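# Move steel cup from right fixture onto plate, upside down

## Task

Lift the steel cup off the fixture on the robot's right side and set it upside down (opening facing down) on the plate so that its entire rim rests on the plate, then release it.

## Robot and tools

Robot: two Kinova Gen3 arms with 7 joints each, left_arm and right_arm. Each has a Robotiq 2F-85 parallel gripper and a wrist camera. The left_arm base is at (+0.028, +0.363, 0) m with quat_wxyz (+1.000, 0, 0, -0.013). The right_arm base is at (+0.002, -0.274, 0) m with quat_wxyz (+0.997, 0, 0, +0.079). Cameras, each 504x504 and returned in this order: cam_low, cam_left_wrist, cam_right_wrist.

Scene frame: the origin is on the table top midway between the arms. +z is up, +x points out over the table, and left_arm sits on the +y side. The arm names do not tell you which side of an image something is on.

The command row is one flat list of 18 numbers covering both arms, even if only one arm moves. First come left_arm's 7 joint angles, then its gripper position and gripper speed. The same 9 numbers for right_arm follow. Joint order: waist, shoulder, upper arm roll, elbow, forearm roll, wrist pitch, wrist roll. The angles are absolute target angles in radians, in the same convention the Joint positions line uses. They are not offsets. Stated ranges: waist, upper arm roll, forearm roll and wrist roll -69.115 to 69.115; shoulder -2.250 to 2.250; elbow -2.580 to 2.580; wrist pitch -2.100 to 2.100. The waist sign is flipped relative to the URDF; the range is symmetric, so it is unaffected. A call is rejected if a target lies more than 0.013 rad beyond a range end and also farther out than the joint currently is. A target past the real end is clipped, and the result then says "joint sent to its limit".

Gripper position runs from -1 to 1. +1 is fully open (85 mm), 0 is about 41 mm, the pads touch near -0.8, and -1 squeezes until something blocks the fingers. Gripper speed also runs from -1 to 1: about 20 mm/s at -1, 85 at 0 and 150 at +1. A full close gives roughly 190-235 N per pad. For a firm grip, send -1 and keep sending it. For a gentle grip, open first, then send a position only a little narrower than the object. To release, send a position wider than the object. To leave a gripper alone, repeat its previous two numbers; a 0 there is a real command to go to about 41 mm. Closing pushes the fingertips about 13 mm farther from the wrist, so keep that clearance above the table.

Tools:
- execute_actions(actions): a list of actions. Each action is a table of up to 15 rows, and each row lasts one 1/30 s step. If a table has fewer rows, its last row repeats until the 15 steps (0.5 s) are used up. An empty list only returns the current state and images.
- move(target, speed, blocking): target is one 18-number row of absolute joint goals plus gripper numbers; the gripper numbers are sent immediately. All joints move in step, so the hand traces a curve, and nothing is slowed for obstacles. speed is 0.01-2 rad/s (default 0.5) and applies to the joint with the longest travel. A path lasts 0.5-10 s and is cut off at 10 s. Faster moves hit harder on contact, and aiming past a contact presses harder. With blocking=false the result arrives after 0.5 s; before sending new rows or moves, call wait or stop until a result shows the move has ended. The "move:" line reports the ending (done, off_target, moving, held, fault), whether limits were applied (limits=held or none), and the joint farthest from its target on each arm.
- wait(seconds): 0 to 10 s. The arms keep their last command, and any running move continues.
- stop(): brakes the running move. It needs some distance to stop, and the fingers are not stopped.
- zoom_image(camera, region): region is [x0, y0, x1, y1] in pixels of that camera's latest image, from the top-left corner, at most 504 by 504.
- read_manual(section): licence texts only.
- finished_scene(scene): pass the current scene number once the cup is resting and released. It is final.

Motion limits: on every step each joint target is held within a fixed distance of the measured angle. That distance is 0.304 rad for the first four joints and 0.266 rad for the last three. Targets are also scaled back if they would move the gripper more than 70 mm from where it is. Distant targets therefore take several actions, and you may need to send them again. "Joint targets" shows what the joints are currently driven toward. Resend those values to keep a joint still.

Results: the state line gives each end_effector_position (m) and end_effector_quat_wxyz in the scene frame. That point lies between the closed pads; fingertips extend about 19 mm past it when closed and 6 mm when open. The printed position can be off, more so at long reach. The gripper's +z points along the fingers and its y axis is the closing direction. Results also list Joint positions, Joint velocities, Joint targets and joint torques, all in joint order. Calls that ran actions add step readings, where HELD marks steps an arm was held back. "joint command not followed" means a clearance check changed that arm's targets. position_measured_pct is about 50 - 50 x position, so 0 means fully open. Fingers stopped below about 90 are holding or blocked; about 90 means the pads met on nothing.

Avoid: dropping the cup or knocking anything off the table. Avoid hard hits, heavy pressing and collisions between the two arms. Load limits are 48 N m for the first four joints and 30.2 N m for the last three, including the cup's weight. Reaching one halts that arm for 10 s. Holding a load heats the motors: a MOTOR HOT warning appears at 60 °C, and at 75 °C the arm sags with an OVER-TEMPERATURE FAULT. Brief outside tugs on the held cup can happen. Keep the motion quick, smooth and economical.

Each tool is called after "Emit:" as name(argument=value, ...), one argument or row to a line, values as JSON.

## Session

Emit:
execute_actions(
  actions=[],
)

Scene clock: 0.00 s.
left_arm: end_effector_position=(+0.2429, +0.7695, +0.3159) position_measured_pct=0.0 end_effector_quat_wxyz=(+0.309, +0.623, +0.335, +0.636) | right_arm: end_effector_position=(+0.2689, -0.2162, +0.2563) position_measured_pct=0.0 end_effector_quat_wxyz=(-0.311, +0.886, -0.343, +0.031)
Joint names: [waist, shoulder, upper arm roll, elbow, forearm roll, wrist pitch, wrist roll]
Joint positions: left_arm=[ 1.736  0.723 -0.226  2.     1.382  1.814  2.904] | right_arm=[ 0.031 -0.12   0.548  2.343 -0.717  0.96  -1.512]
Joint velocities: left_arm=[-0.001  0.001  0.     0.    -0.001 -0.     0.   ] | right_arm=[-0.    -0.     0.001  0.    -0.001  0.     0.   ]
Joint torques (N m, as the joint torque sensors report them, + toward a larger Joint positions number): no reading
Joint targets: left_arm=[1.736 0.723 -0.226 2.000 1.382 1.814 2.904] | right_arm=[0.031 -0.120 0.548 2.343 -0.717 0.960 -1.512]

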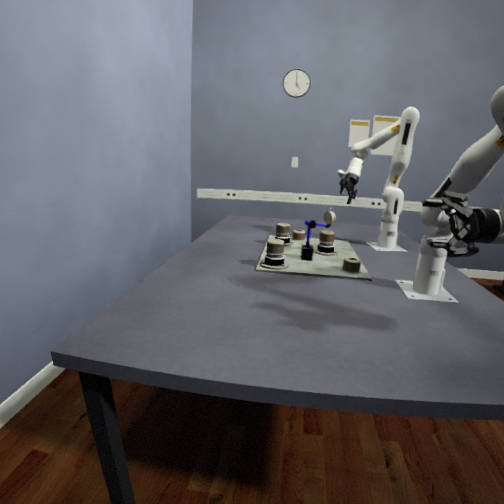

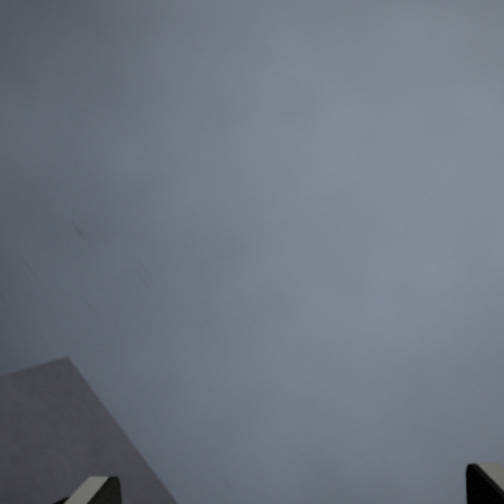

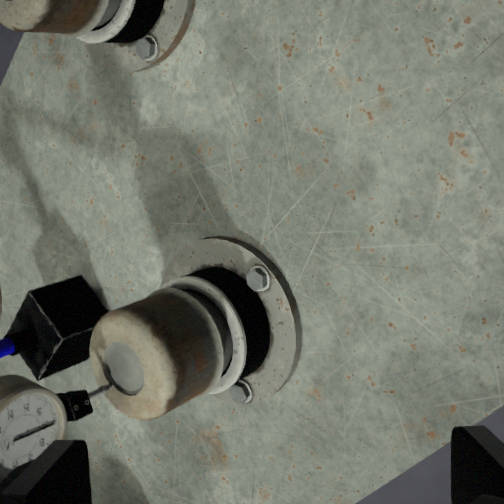

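Emit:
move(
  target=[1.736,0.723,-0.226,2.0,1.382,1.814,2.904,1,0,0.107,0.8067,0,1.004,0,1.331,-1.835,1,0],
  speed=1.0,
)

Scene clock: 12.23 s.
left_arm: end_effector_position=(+0.2431, +0.7694, +0.3160) position_measured_pct=0.0 end_effector_quat_wxyz=(+0.309, +0.623, +0.335, +0.636) | right_arm: end_effector_position=(+0.5965, -0.1378, +0.1901) position_measured_pct=0.0 end_effector_quat_wxyz=(-0.000, +1.000, +0.001, +0.000)
Joint names: [waist, shoulder, upper arm roll, elbow, forearm roll, wrist pitch, wrist roll]
Joint positions: left_arm=[ 1.736  0.723 -0.226  2.     1.382  1.814  2.904] | right_arm=[ 0.107  0.806  0.     1.004 -0.     1.331 -1.835]
Joint velocities: left_arm=[ 0.001  0.001 -0.001 -0.     0.    -0.     0.   ] | right_arm=[ 0.     0.003 -0.002 -0.     0.    -0.     0.   ]
Joint torques (N m, as the joint torque sensors report them, + toward a larger Joint positions number): left_arm=[ -0.2  -16.86   0.96  -2.73   0.63   3.     0.01] | right_arm=[ -0.12 -22.33   0.24  -8.99  -0.2   -0.21   0.17]
Joint targets: left_arm=[1.736 0.723 -0.226 2.000 1.382 1.814 2.904] | right_arm=[0.107 0.807 -0.000 1.004 0.000 1.331 -1.835]
move: done; limits=none; left_arm: farthest joint: the waist, 0.000 radians from its target (0.000 radians at the start); right_arm: farthest joint: the waist, 0.000 radians from its target (0.076 radians at the start)

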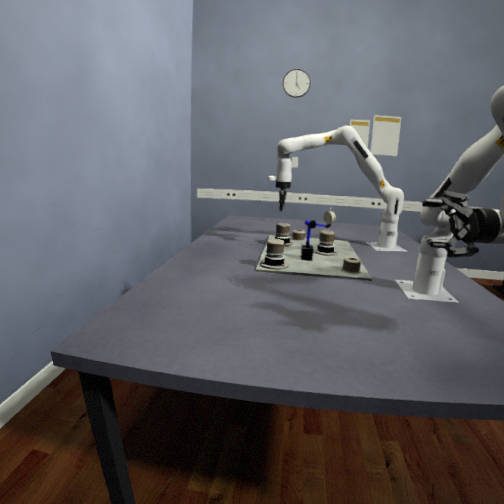

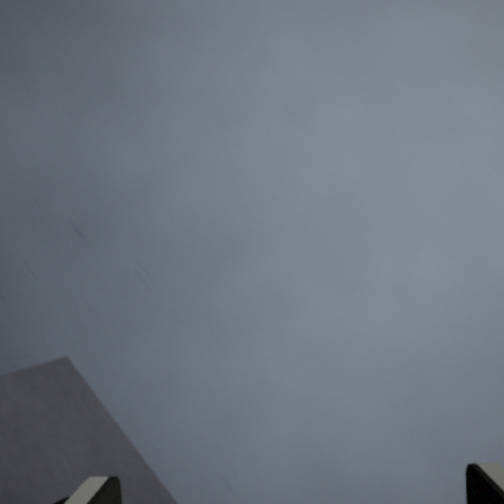

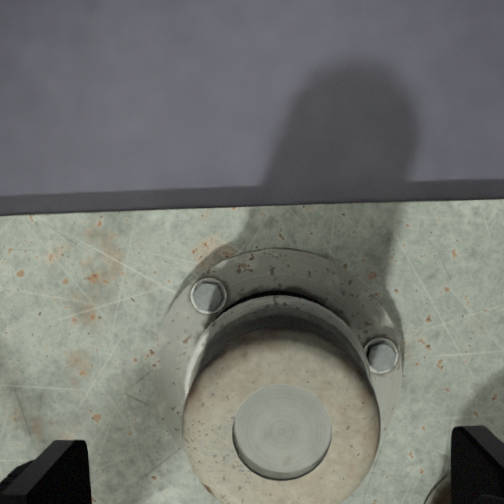

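Emit:
move(
  target=[1.736,0.723,-0.226,2.0,1.382,1.814,2.904,1,0,0.1057,0.8285,0,1.1612,0,1.1519,-1.8345,1,0],
  speed=0.4,
)

Scene clock: 27.10 s.
left_arm: end_effector_position=(+0.2431, +0.7694, +0.3160) position_measured_pct=0.0 end_effector_quat_wxyz=(+0.309, +0.623, +0.335, +0.636) | right_arm: end_effector_position=(+0.5852, -0.1417, +0.1300) position_measured_pct=0.0 end_effector_quat_wxyz=(+0.000, +1.000, +0.000, -0.000)
Joint names: [waist, shoulder, upper arm roll, elbow, forearm roll, wrist pitch, wrist roll]
Joint positions: left_arm=[ 1.736  0.723 -0.226  2.     1.382  1.814  2.904] | right_arm=[ 0.106  0.829  0.     1.161  0.     1.152 -1.835]
Joint velocities: left_arm=[-0.  0.  0.  0. -0. -0.  0.] | right_arm=[ 0.    -0.002  0.001 -0.001 -0.    -0.     0.   ]
Joint torques (N m, as the joint torque sensors report them, + toward a larger Joint positions number): left_arm=[ -0.09 -16.96   1.2   -2.69   0.73   2.96   0.  ] | right_arm=[ -0.04 -22.05   0.34  -8.72  -0.1   -0.21   0.09]
Joint targets: left_arm=[1.736 0.723 -0.226 2.000 1.382 1.814 2.904] | right_arm=[0.106 0.829 0.000 1.161 0.000 1.152 -1.834]
move: done; limits=none; left_arm: farthest joint: the waist, 0.000 radians from its target (0.000 radians at the start); right_arm: farthest joint: the waist, 0.000 radians from its target (0.001 radians at the start)

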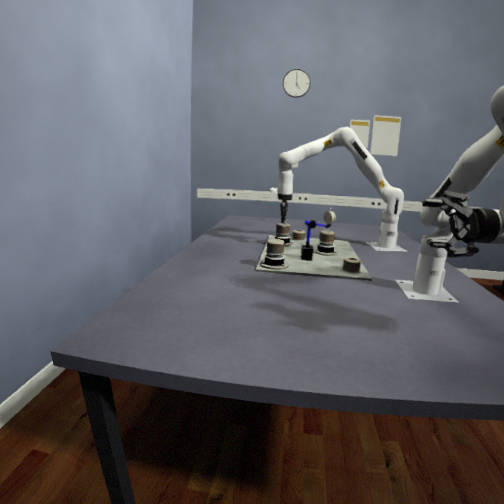

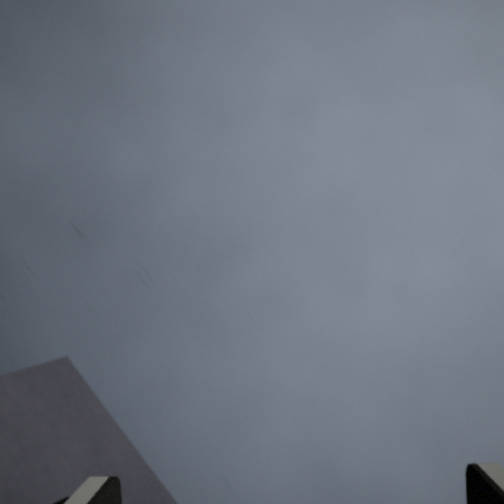

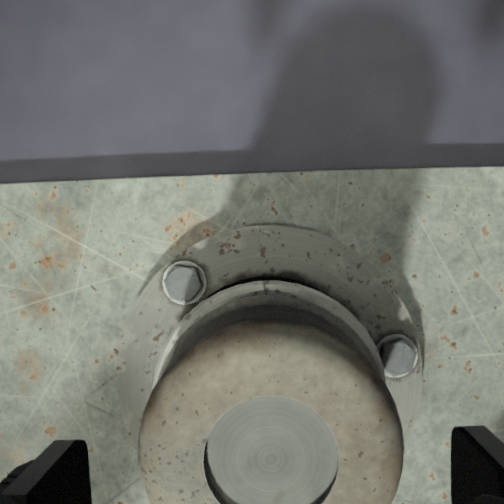

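Emit:
move(
  target=[1.736,0.723,-0.226,2.0,1.382,1.814,2.904,1,0,0.1057,0.8808,0,1.2104,0,1.0504,-1.8345,1,0],
  speed=0.15,
)

Emit:
move(
  target=[1.736,0.723,-0.226,2.0,1.382,1.814,2.904,1,0,0.1057,0.8808,0,1.2104,0,1.0504,-1.8345,-1,0],
)

Emit:
move(
  target=[1.736,0.723,-0.226,2.0,1.382,1.814,2.904,1,0,0.1057,0.8634,0,1.194,0,1.0842,-1.8345,-1,0],
  speed=0.06,
)

Scene clock: 37.53 s.
left_arm: end_effector_position=(+0.2431, +0.7694, +0.3160) position_measured_pct=0.0 end_effector_quat_wxyz=(+0.309, +0.623, +0.335, +0.636) | right_arm: end_effector_position=(+0.5852, -0.1416, +0.0851) position_measured_pct=0.0 end_effector_quat_wxyz=(-0.000, +1.000, +0.000, +0.000)
Joint names: [waist, shoulder, upper arm roll, elbow, forearm roll, wrist pitch, wrist roll]
Joint positions: left_arm=[ 1.736  0.723 -0.226  2.     1.382  1.814  2.904] | right_arm=[ 0.106  0.881  0.     1.21   0.     1.05  -1.834]
Joint velocities: left_arm=[-0.     0.    -0.001 -0.     0.001 -0.     0.002] | right_arm=[-0.     0.001  0.001  0.001  0.     0.     0.   ]
Joint torques (N m, as the joint torque sensors report them, + toward a larger Joint positions number): left_arm=[ -0.29 -16.84   1.06  -2.69   0.69   2.94   0.02] | right_arm=[ -0.05 -22.66   0.17  -8.22  -0.12   0.01   0.03]
Joint targets: left_arm=[1.736 0.723 -0.226 2.000 1.382 1.814 2.904] | right_arm=[0.106 0.881 0.000 1.210 0.000 1.050 -1.834]
move: done; limits=none; left_arm: farthest joint: the waist, 0.000 radians from its target (0.000 radians at the start); right_arm: farthest joint: the waist, 0.000 radians from its target (0.000 radians at the start)

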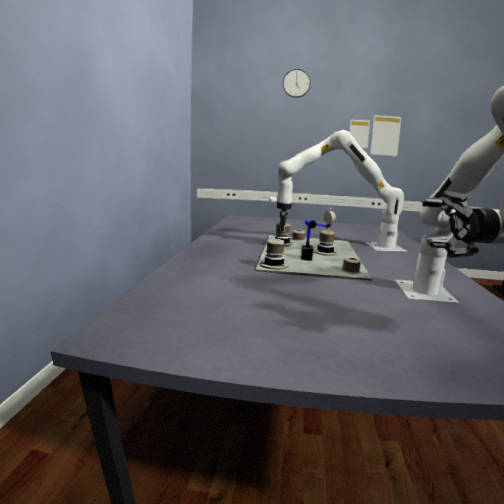

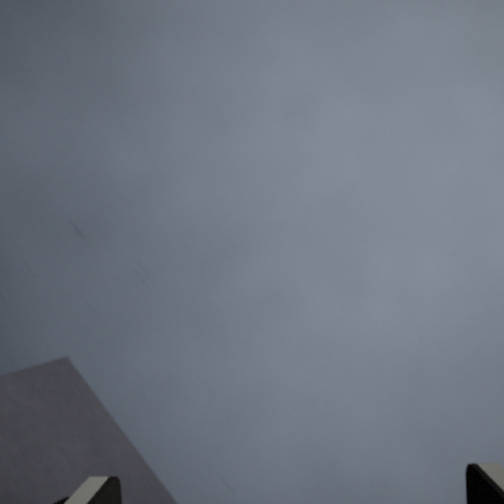

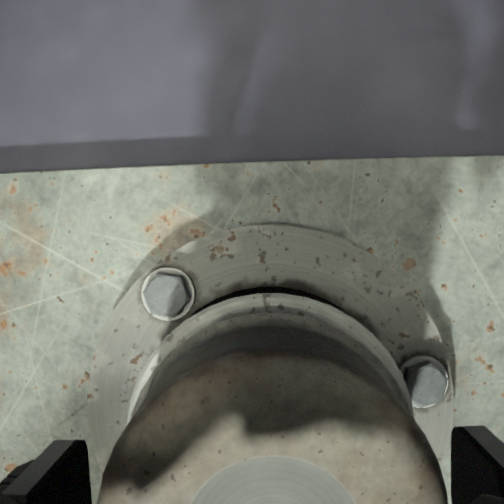

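Scene clock: 38.23 s.
left_arm: end_effector_position=(+0.2431, +0.7694, +0.3160) position_measured_pct=0.0 end_effector_quat_wxyz=(+0.309, +0.623, +0.335, +0.636) | right_arm: end_effector_position=(+0.5854, -0.1418, +0.0859) position_measured_pct=21.0 end_effector_quat_wxyz=(+0.000, +1.000, +0.000, +0.000)
Joint names: [waist, shoulder, upper arm roll, elbow, forearm roll, wrist pitch, wrist roll]
Joint positions: left_arm=[ 1.736  0.723 -0.226  2.     1.382  1.814  2.904] | right_arm=[ 0.106  0.879  0.     1.21   0.     1.051 -1.835]
Joint velocities: left_arm=[ 0.001 -0.     0.001 -0.    -0.    -0.     0.001] | right_arm=[-0.001  0.     0.001 -0.001  0.    -0.001  0.   ]
Joint torques (N m, as the joint torque sensors report them, + toward a larger Joint positions number): left_arm=[ -0.29 -16.84   1.23  -2.48   0.67   2.97  -0.01] | right_arm=[ -0.03 -21.26   0.16  -8.06  -0.21  -0.56   0.11]
Joint targets: left_arm=[1.736 0.723 -0.226 2.000 1.382 1.814 2.904] | right_arm=[0.106 0.881 0.000 1.210 0.000 1.050 -1.834]
move: done; limits=none; left_arm: farthest joint: the waist, 0.000 radians from its target (0.000 radians at the start); right_arm: farthest joint: the shoulder, 0.001 radians from its target (0.000 radians at the start)

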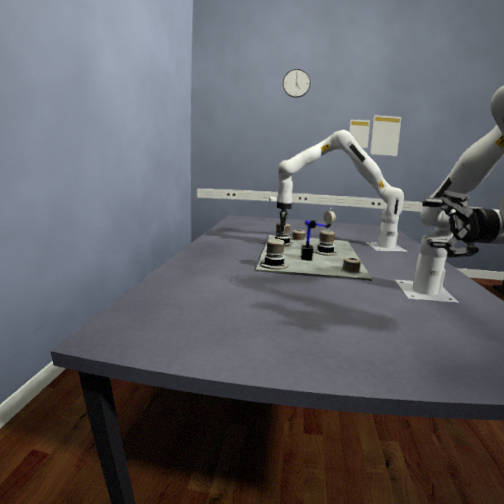

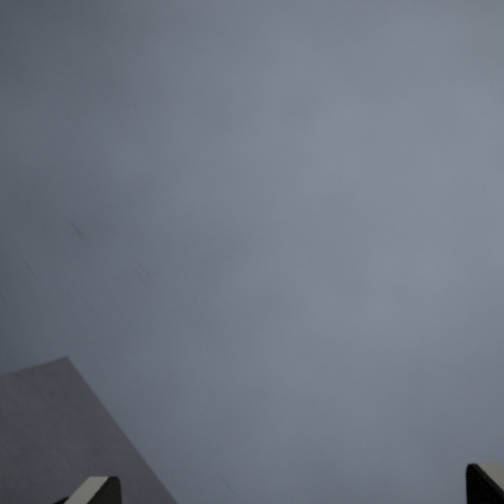

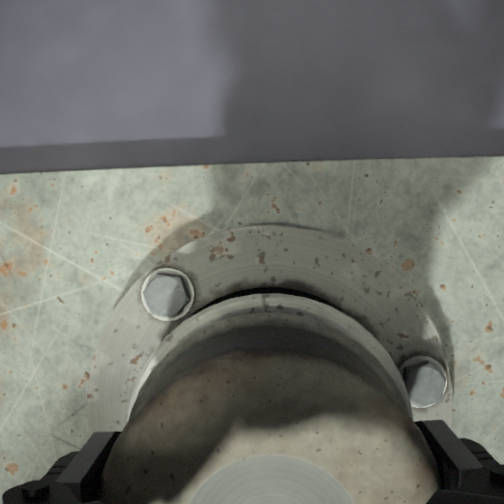

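Scene clock: 39.07 s.
left_arm: end_effector_position=(+0.2431, +0.7694, +0.3160) position_measured_pct=0.0 end_effector_quat_wxyz=(+0.309, +0.623, +0.335, +0.636) | right_arm: end_effector_position=(+0.5855, -0.1418, +0.0997) position_measured_pct=21.0 end_effector_quat_wxyz=(+0.000, +1.000, +0.000, -0.000)
Joint names: [waist, shoulder, upper arm roll, elbow, forearm roll, wrist pitch, wrist roll]
Joint positions: left_arm=[ 1.736  0.723 -0.226  2.     1.382  1.814  2.904] | right_arm=[ 0.106  0.864  0.     1.194  0.     1.084 -1.834]
Joint velocities: left_arm=[-0.    -0.001  0.    -0.    -0.     0.     0.001] | right_arm=[-0.     0.    -0.001  0.001  0.001  0.     0.   ]
Joint torques (N m, as the joint torque sensors report them, + toward a larger Joint positions number): left_arm=[ -0.17 -16.93   1.11  -2.64   0.71   3.    -0.03] | right_arm=[  0.08 -23.89   0.28  -9.    -0.1   -0.21   0.15]
Joint targets: left_arm=[1.736 0.723 -0.226 2.000 1.382 1.814 2.904] | right_arm=[0.106 0.863 0.000 1.194 0.000 1.084 -1.834]
move: done; limits=none; left_arm: farthest joint: the waist, 0.000 radians from its target (0.000 radians at the start); right_arm: farthest joint: the waist, 0.000 radians from its target (0.000 radians at the start)

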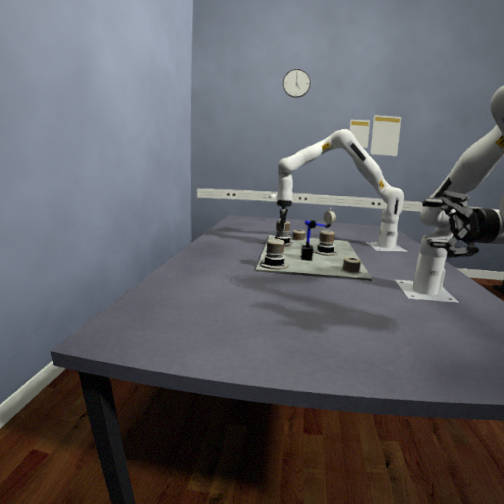

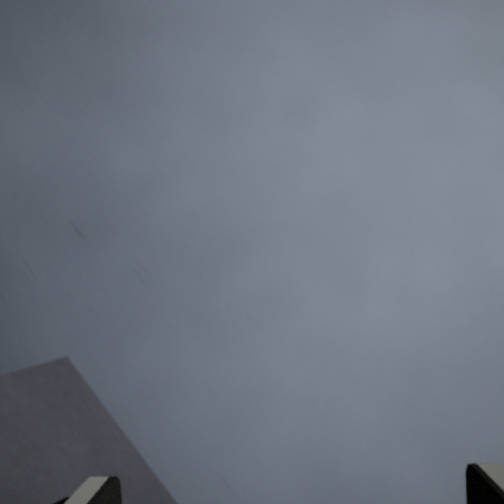

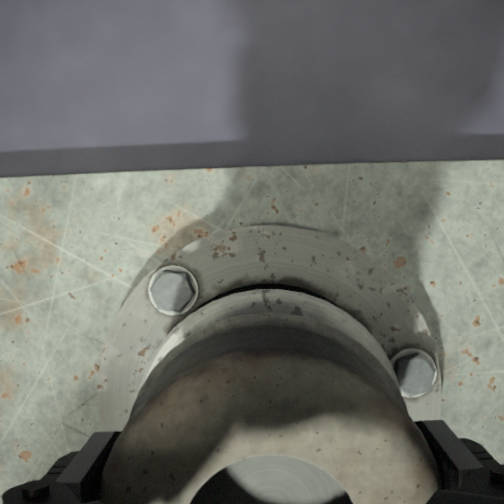

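Emit:
move(
  target=[1.736,0.723,-0.226,2.0,1.382,1.814,2.904,1,0,0.1057,0.8285,0,1.1612,0,1.1519,-1.8345,-1,0],
  speed=0.12,
)

Emit:
move(
  target=[1.736,0.723,-0.226,2.0,1.382,1.814,2.904,1,0,0.1057,0.7906,0,1.1022,0,1.2488,-1.8345,-1,0],
  speed=0.2,
)

Emit:
move(
  target=[1.736,0.723,-0.226,2.0,1.382,1.814,2.904,1,0,0.1879,0.5272,0,1.6039,0,1.0105,-1.917,-1,0],
  speed=0.5,
)

Emit:
zoom_image(
  camera="cam_low",
  region=[255, 180, 375, 285],
)

Scene clock: 58.23 s.
left_arm: end_effector_position=(+0.2431, +0.7694, +0.3160) position_measured_pct=0.0 end_effector_quat_wxyz=(+0.309, +0.623, +0.335, +0.636) | right_arm: end_effector_position=(+0.5852, -0.1417, +0.1300) position_measured_pct=21.0 end_effector_quat_wxyz=(+0.000, +1.000, +0.000, -0.000)
Joint names: [waist, shoulder, upper arm roll, elbow, forearm roll, wrist pitch, wrist roll]
Joint positions: left_arm=[ 1.736  0.723 -0.226  2.     1.382  1.814  2.904] | right_arm=[ 0.106  0.829  0.     1.161 -0.     1.152 -1.835]
Joint velocities: left_arm=[ 0.     0.    -0.001 -0.    -0.001  0.     0.   ] | right_arm=[ 0.001 -0.001  0.001 -0.    -0.     0.001 -0.   ]
Joint torques (N m, as the joint torque sensors report them, + toward a larger Joint positions number): left_arm=[ -0.24 -16.97   1.08  -2.6    0.62   2.97  -0.05] | right_arm=[ -0.12 -23.27   0.28  -9.12  -0.06  -0.01   0.08]
Joint targets: left_arm=[1.736 0.723 -0.226 2.000 1.382 1.814 2.904] | right_arm=[0.106 0.829 0.000 1.161 0.000 1.152 -1.834]
move: done; limits=none; left_arm: farthest joint: the waist, 0.000 radians from its target (0.000 radians at the start); right_arm: farthest joint: the waist, 0.000 radians from its target (0.000 radians at the start)

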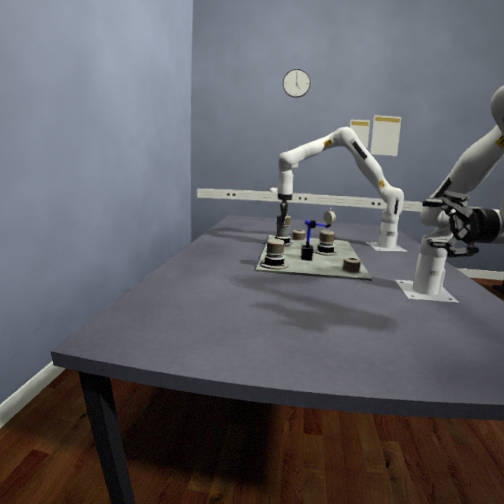

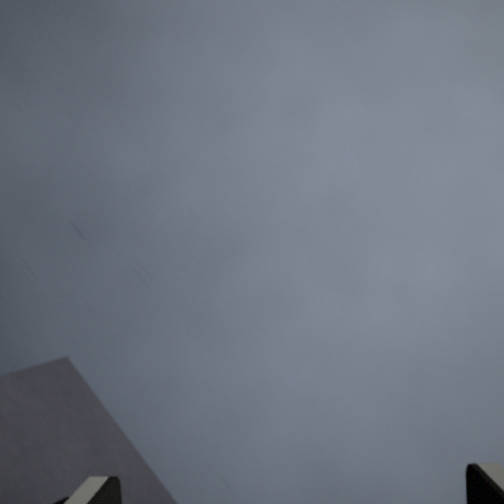

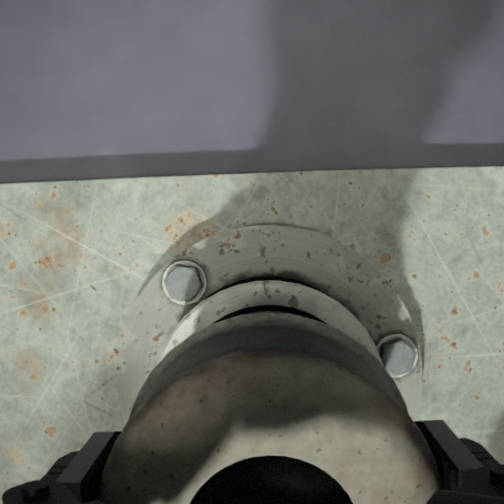

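Scene clock: 59.10 s.
left_arm: end_effector_position=(+0.2431, +0.7694, +0.3160) position_measured_pct=0.0 end_effector_quat_wxyz=(+0.309, +0.623, +0.335, +0.636) | right_arm: end_effector_position=(+0.5853, -0.1416, +0.1700) position_measured_pct=21.0 end_effector_quat_wxyz=(-0.000, +1.000, +0.000, +0.000)
Joint names: [waist, shoulder, upper arm roll, elbow, forearm roll, wrist pitch, wrist roll]
Joint positions: left_arm=[ 1.736  0.723 -0.226  2.     1.382  1.814  2.904] | right_arm=[ 0.106  0.791  0.     1.102 -0.     1.249 -1.835]
Joint velocities: left_arm=[-0.    -0.001  0.    -0.     0.     0.    -0.001] | right_arm=[ 0.001 -0.     0.001 -0.001 -0.001  0.     0.   ]
Joint torques (N m, as the joint torque sensors report them, + toward a larger Joint positions number): left_arm=[ -0.18 -16.77   1.    -2.65   0.69   3.07   0.05] | right_arm=[ -0.11 -23.38   0.3   -9.43  -0.04  -0.21   0.16]
Joint targets: left_arm=[1.736 0.723 -0.226 2.000 1.382 1.814 2.904] | right_arm=[0.106 0.791 0.000 1.102 0.000 1.249 -1.834]
move: done; limits=none; left_arm: farthest joint: the waist, 0.000 radians from its target (0.000 radians at the start); right_arm: farthest joint: the waist, 0.000 radians from its target (0.000 radians at the start)

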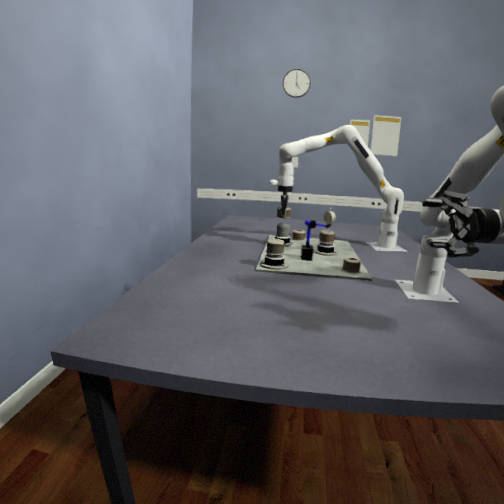

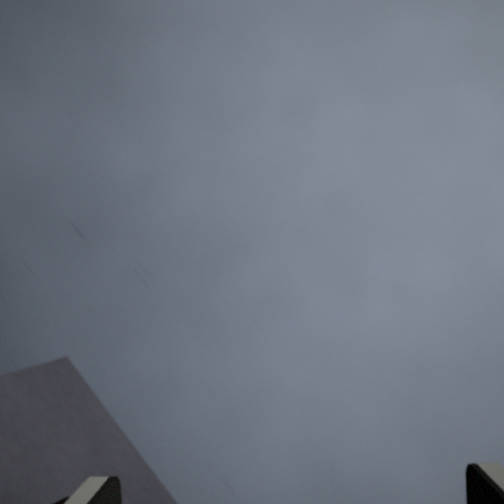

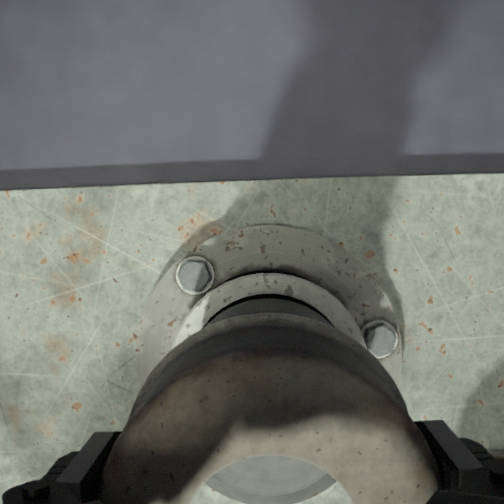

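Scene clock: 60.67 s.
left_arm: end_effector_position=(+0.2431, +0.7694, +0.3160) position_measured_pct=0.0 end_effector_quat_wxyz=(+0.309, +0.623, +0.335, +0.636) | right_arm: end_effector_position=(+0.4602, -0.1348, +0.1700) position_measured_pct=21.0 end_effector_quat_wxyz=(+0.000, +1.000, +0.000, -0.000)
Joint names: [waist, shoulder, upper arm roll, elbow, forearm roll, wrist pitch, wrist roll]
Joint positions: left_arm=[ 1.736  0.723 -0.226  2.     1.382  1.814  2.904] | right_arm=[ 0.188  0.527 -0.     1.604 -0.     1.011 -1.917]
Joint velocities: left_arm=[ 0. -0.  0.  0. -0.  0.  0.] | right_arm=[ 0.001 -0.002  0.001 -0.    -0.     0.    -0.   ]
Joint torques (N m, as the joint torque sensors report them, + toward a larger Joint positions number): left_arm=[ -0.05 -16.93   1.02  -2.56   0.58   3.01   0.  ] | right_arm=[  0.23 -18.24   0.2   -8.47  -0.1   -0.25   0.13]
Joint targets: left_arm=[1.736 0.723 -0.226 2.000 1.382 1.814 2.904] | right_arm=[0.188 0.527 0.000 1.604 0.000 1.010 -1.917]
move: done; limits=none; left_arm: farthest joint: the waist, 0.000 radians from its target (0.000 radians at the start); right_arm: farthest joint: the waist, 0.000 radians from its target (0.082 radians at the start)

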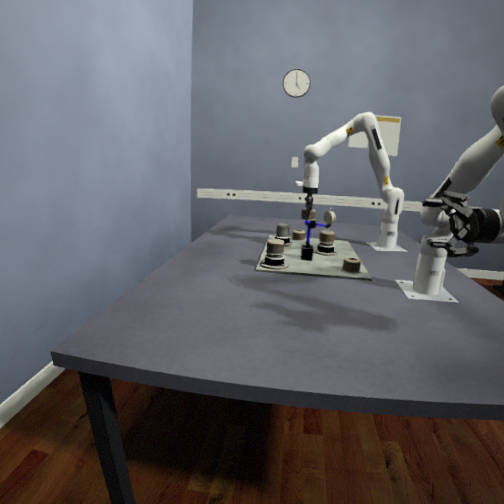

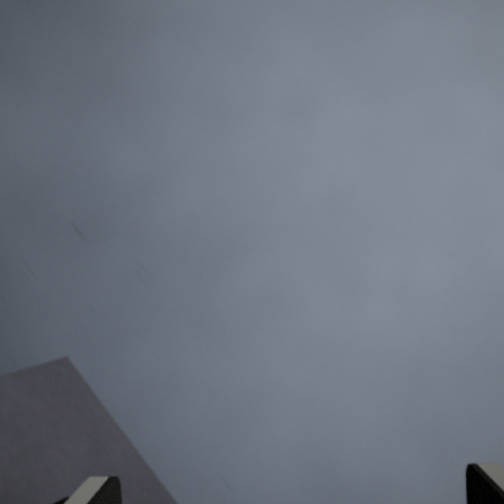

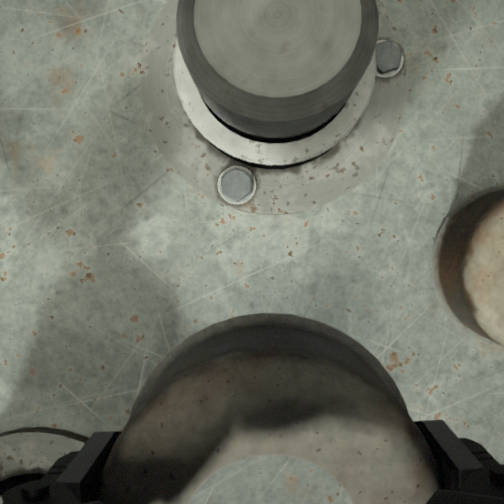

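Region (255, 180, 375, 285) of cam_low's 504x504 image, scaled by 4.200, with more detail than that image has; it fills the top 441 rows of this view, and the rest is white.

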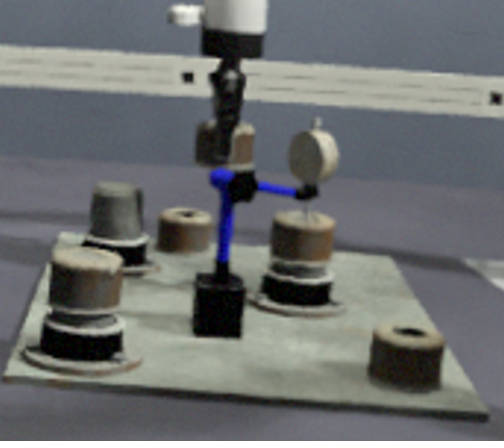

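Emit:
move(
  target=[1.736,0.723,-0.226,2.0,1.382,1.814,2.904,1,0,0.1879,0.6976,0,1.7221,0,0.7219,-1.917,-1,0],
  speed=0.3,
)

Emit:
move(
  target=[1.736,0.723,-0.226,2.0,1.382,1.814,2.904,1,0,0.1879,0.7423,0,1.7353,0,0.664,-1.917,-1,0],
  speed=0.06,
)

Emit:
move(
  target=[1.736,0.723,-0.226,2.0,1.382,1.814,2.904,1,0,0.1879,0.7497,0,1.7375,0,0.6544,-1.917,-1,0],
  speed=0.02,
)

Scene clock: 78.70 s.
left_arm: end_effector_position=(+0.2431, +0.7694, +0.3160) position_measured_pct=0.0 end_effector_quat_wxyz=(+0.309, +0.623, +0.335, +0.636) | right_arm: end_effector_position=(+0.4603, -0.1347, +0.0601) position_measured_pct=21.0 end_effector_quat_wxyz=(-0.000, +1.000, +0.000, +0.000)
Joint names: [waist, shoulder, upper arm roll, elbow, forearm roll, wrist pitch, wrist roll]
Joint positions: left_arm=[ 1.736  0.723 -0.226  2.     1.382  1.814  2.904] | right_arm=[ 0.188  0.697 -0.     1.722  0.     0.722 -1.917]
Joint velocities: left_arm=[ 0.     0.001  0.001  0.     0.001 -0.    -0.001] | right_arm=[-0.     0.002 -0.     0.002 -0.    -0.001  0.   ]
Joint torques (N m, as the joint torque sensors report them, + toward a larger Joint positions number): left_arm=[ -0.24 -16.95   1.07  -2.51   0.7    3.    -0.04] | right_arm=[ -0.08 -19.14   0.04  -6.64  -0.08  -0.07   0.12]
Joint targets: left_arm=[1.736 0.723 -0.226 2.000 1.382 1.814 2.904] | right_arm=[0.188 0.698 0.000 1.722 0.000 0.722 -1.917]
move: done; limits=none; left_arm: farthest joint: the waist, 0.000 radians from its target (0.000 radians at the start); right_arm: farthest joint: the waist, 0.000 radians from its target (0.000 radians at the start)

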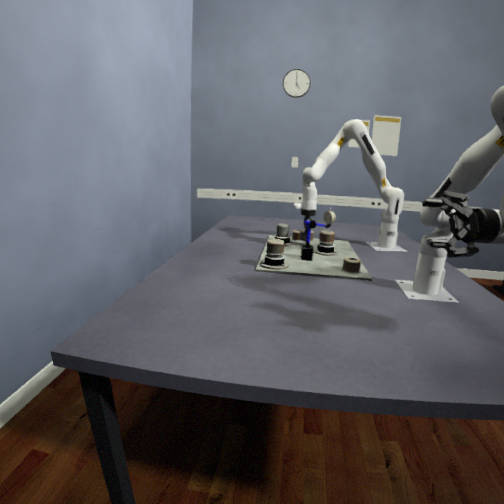

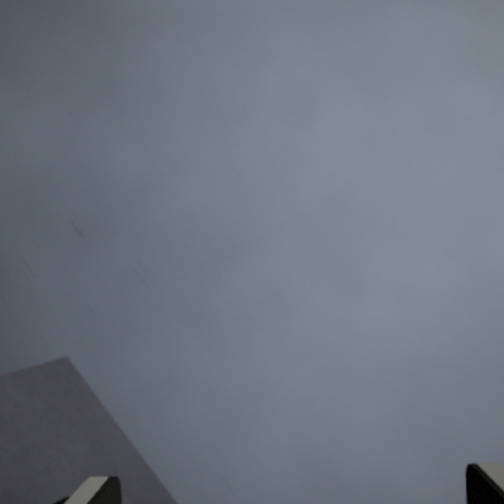

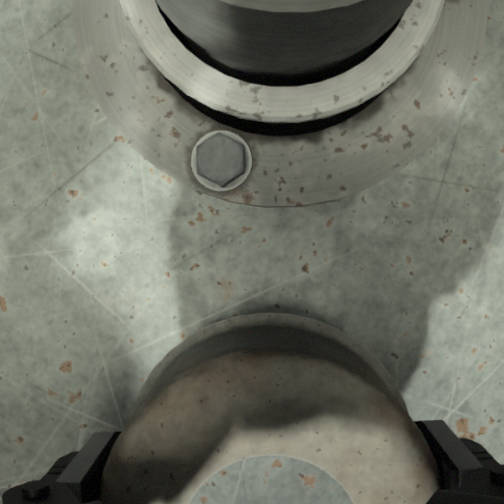

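Scene clock: 79.97 s.
left_arm: end_effector_position=(+0.2431, +0.7694, +0.3160) position_measured_pct=0.0 end_effector_quat_wxyz=(+0.309, +0.623, +0.335, +0.636) | right_arm: end_effector_position=(+0.4604, -0.1347, +0.0361) position_measured_pct=21.0 end_effector_quat_wxyz=(-0.000, +1.000, +0.000, +0.000)
Joint names: [waist, shoulder, upper arm roll, elbow, forearm roll, wrist pitch, wrist roll]
Joint positions: left_arm=[ 1.736  0.723 -0.226  2.     1.382  1.814  2.904] | right_arm=[ 0.188  0.742 -0.     1.735  0.     0.664 -1.917]
Joint velocities: left_arm=[ 0.002 -0.001  0.    -0.     0.001  0.     0.001] | right_arm=[ 0.     0.002 -0.002 -0.     0.    -0.001  0.   ]
Joint torques (N m, as the joint torque sensors report them, + toward a larger Joint positions number): left_arm=[ -0.16 -16.84   1.16  -2.69   0.72   3.03  -0.02] | right_arm=[ -0.01 -19.63   0.29  -6.32  -0.06  -0.08   0.2 ]
Joint targets: left_arm=[1.736 0.723 -0.226 2.000 1.382 1.814 2.904] | right_arm=[0.188 0.742 0.000 1.735 0.000 0.664 -1.917]
move: done; limits=none; left_arm: farthest joint: the waist, 0.000 radians from its target (0.000 radians at the start); right_arm: farthest joint: the waist, 0.000 radians from its target (0.000 radians at the start)

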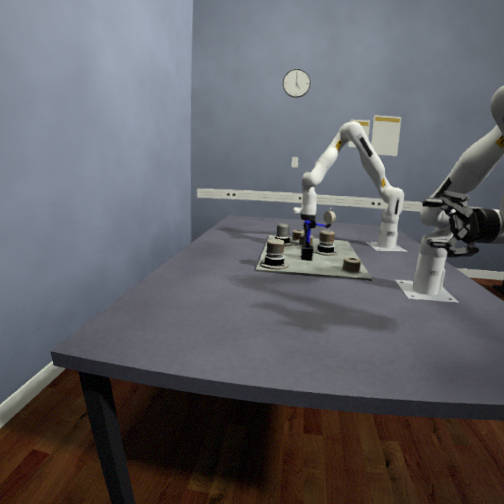

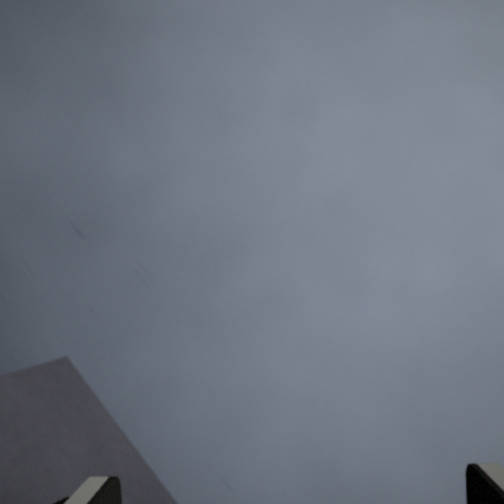

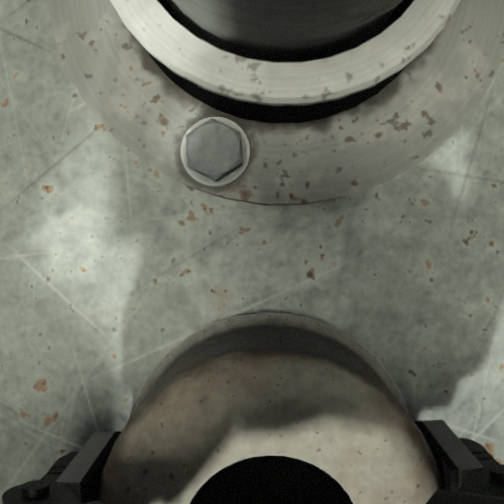

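Scene clock: 80.67 s.
left_arm: end_effector_position=(+0.2431, +0.7694, +0.3160) position_measured_pct=0.0 end_effector_quat_wxyz=(+0.309, +0.623, +0.335, +0.636) | right_arm: end_effector_position=(+0.4604, -0.1347, +0.0328) position_measured_pct=21.0 end_effector_quat_wxyz=(-0.000, +1.000, +0.000, +0.000)
Joint names: [waist, shoulder, upper arm roll, elbow, forearm roll, wrist pitch, wrist roll]
Joint positions: left_arm=[ 1.736  0.723 -0.226  2.     1.382  1.814  2.904] | right_arm=[ 0.188  0.748  0.     1.738  0.     0.655 -1.917]
Joint velocities: left_arm=[ 0.001  0.002 -0.    -0.    -0.     0.    -0.002] | right_arm=[ 0.    -0.     0.    -0.001 -0.    -0.001  0.   ]
Joint torques (N m, as the joint torque sensors report them, + toward a larger Joint positions number): left_arm=[ -0.23 -16.85   1.17  -2.47   0.69   3.04   0.06] | right_arm=[ -0.1  -17.17   0.23  -6.13  -0.13  -0.75   0.26]
Joint targets: left_arm=[1.736 0.723 -0.226 2.000 1.382 1.814 2.904] | right_arm=[0.188 0.750 0.000 1.738 0.000 0.654 -1.917]
move: done; limits=none; left_arm: farthest joint: the waist, 0.000 radians from its target (0.000 radians at the start); right_arm: farthest joint: the shoulder, 0.002 radians from its target (0.008 radians at the start)

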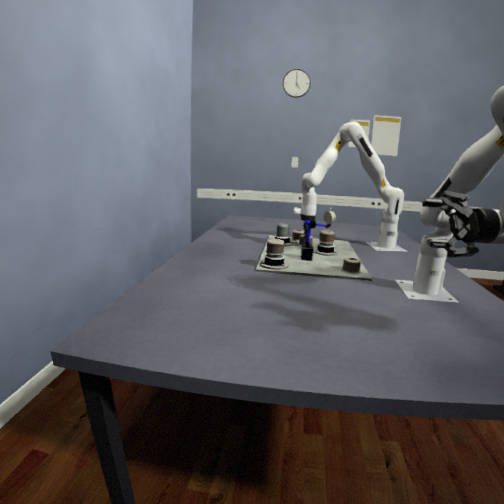

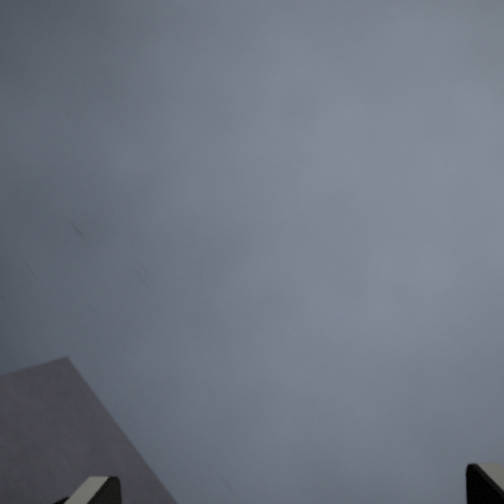

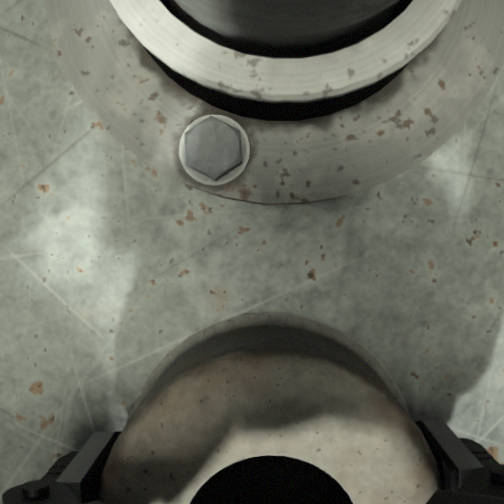

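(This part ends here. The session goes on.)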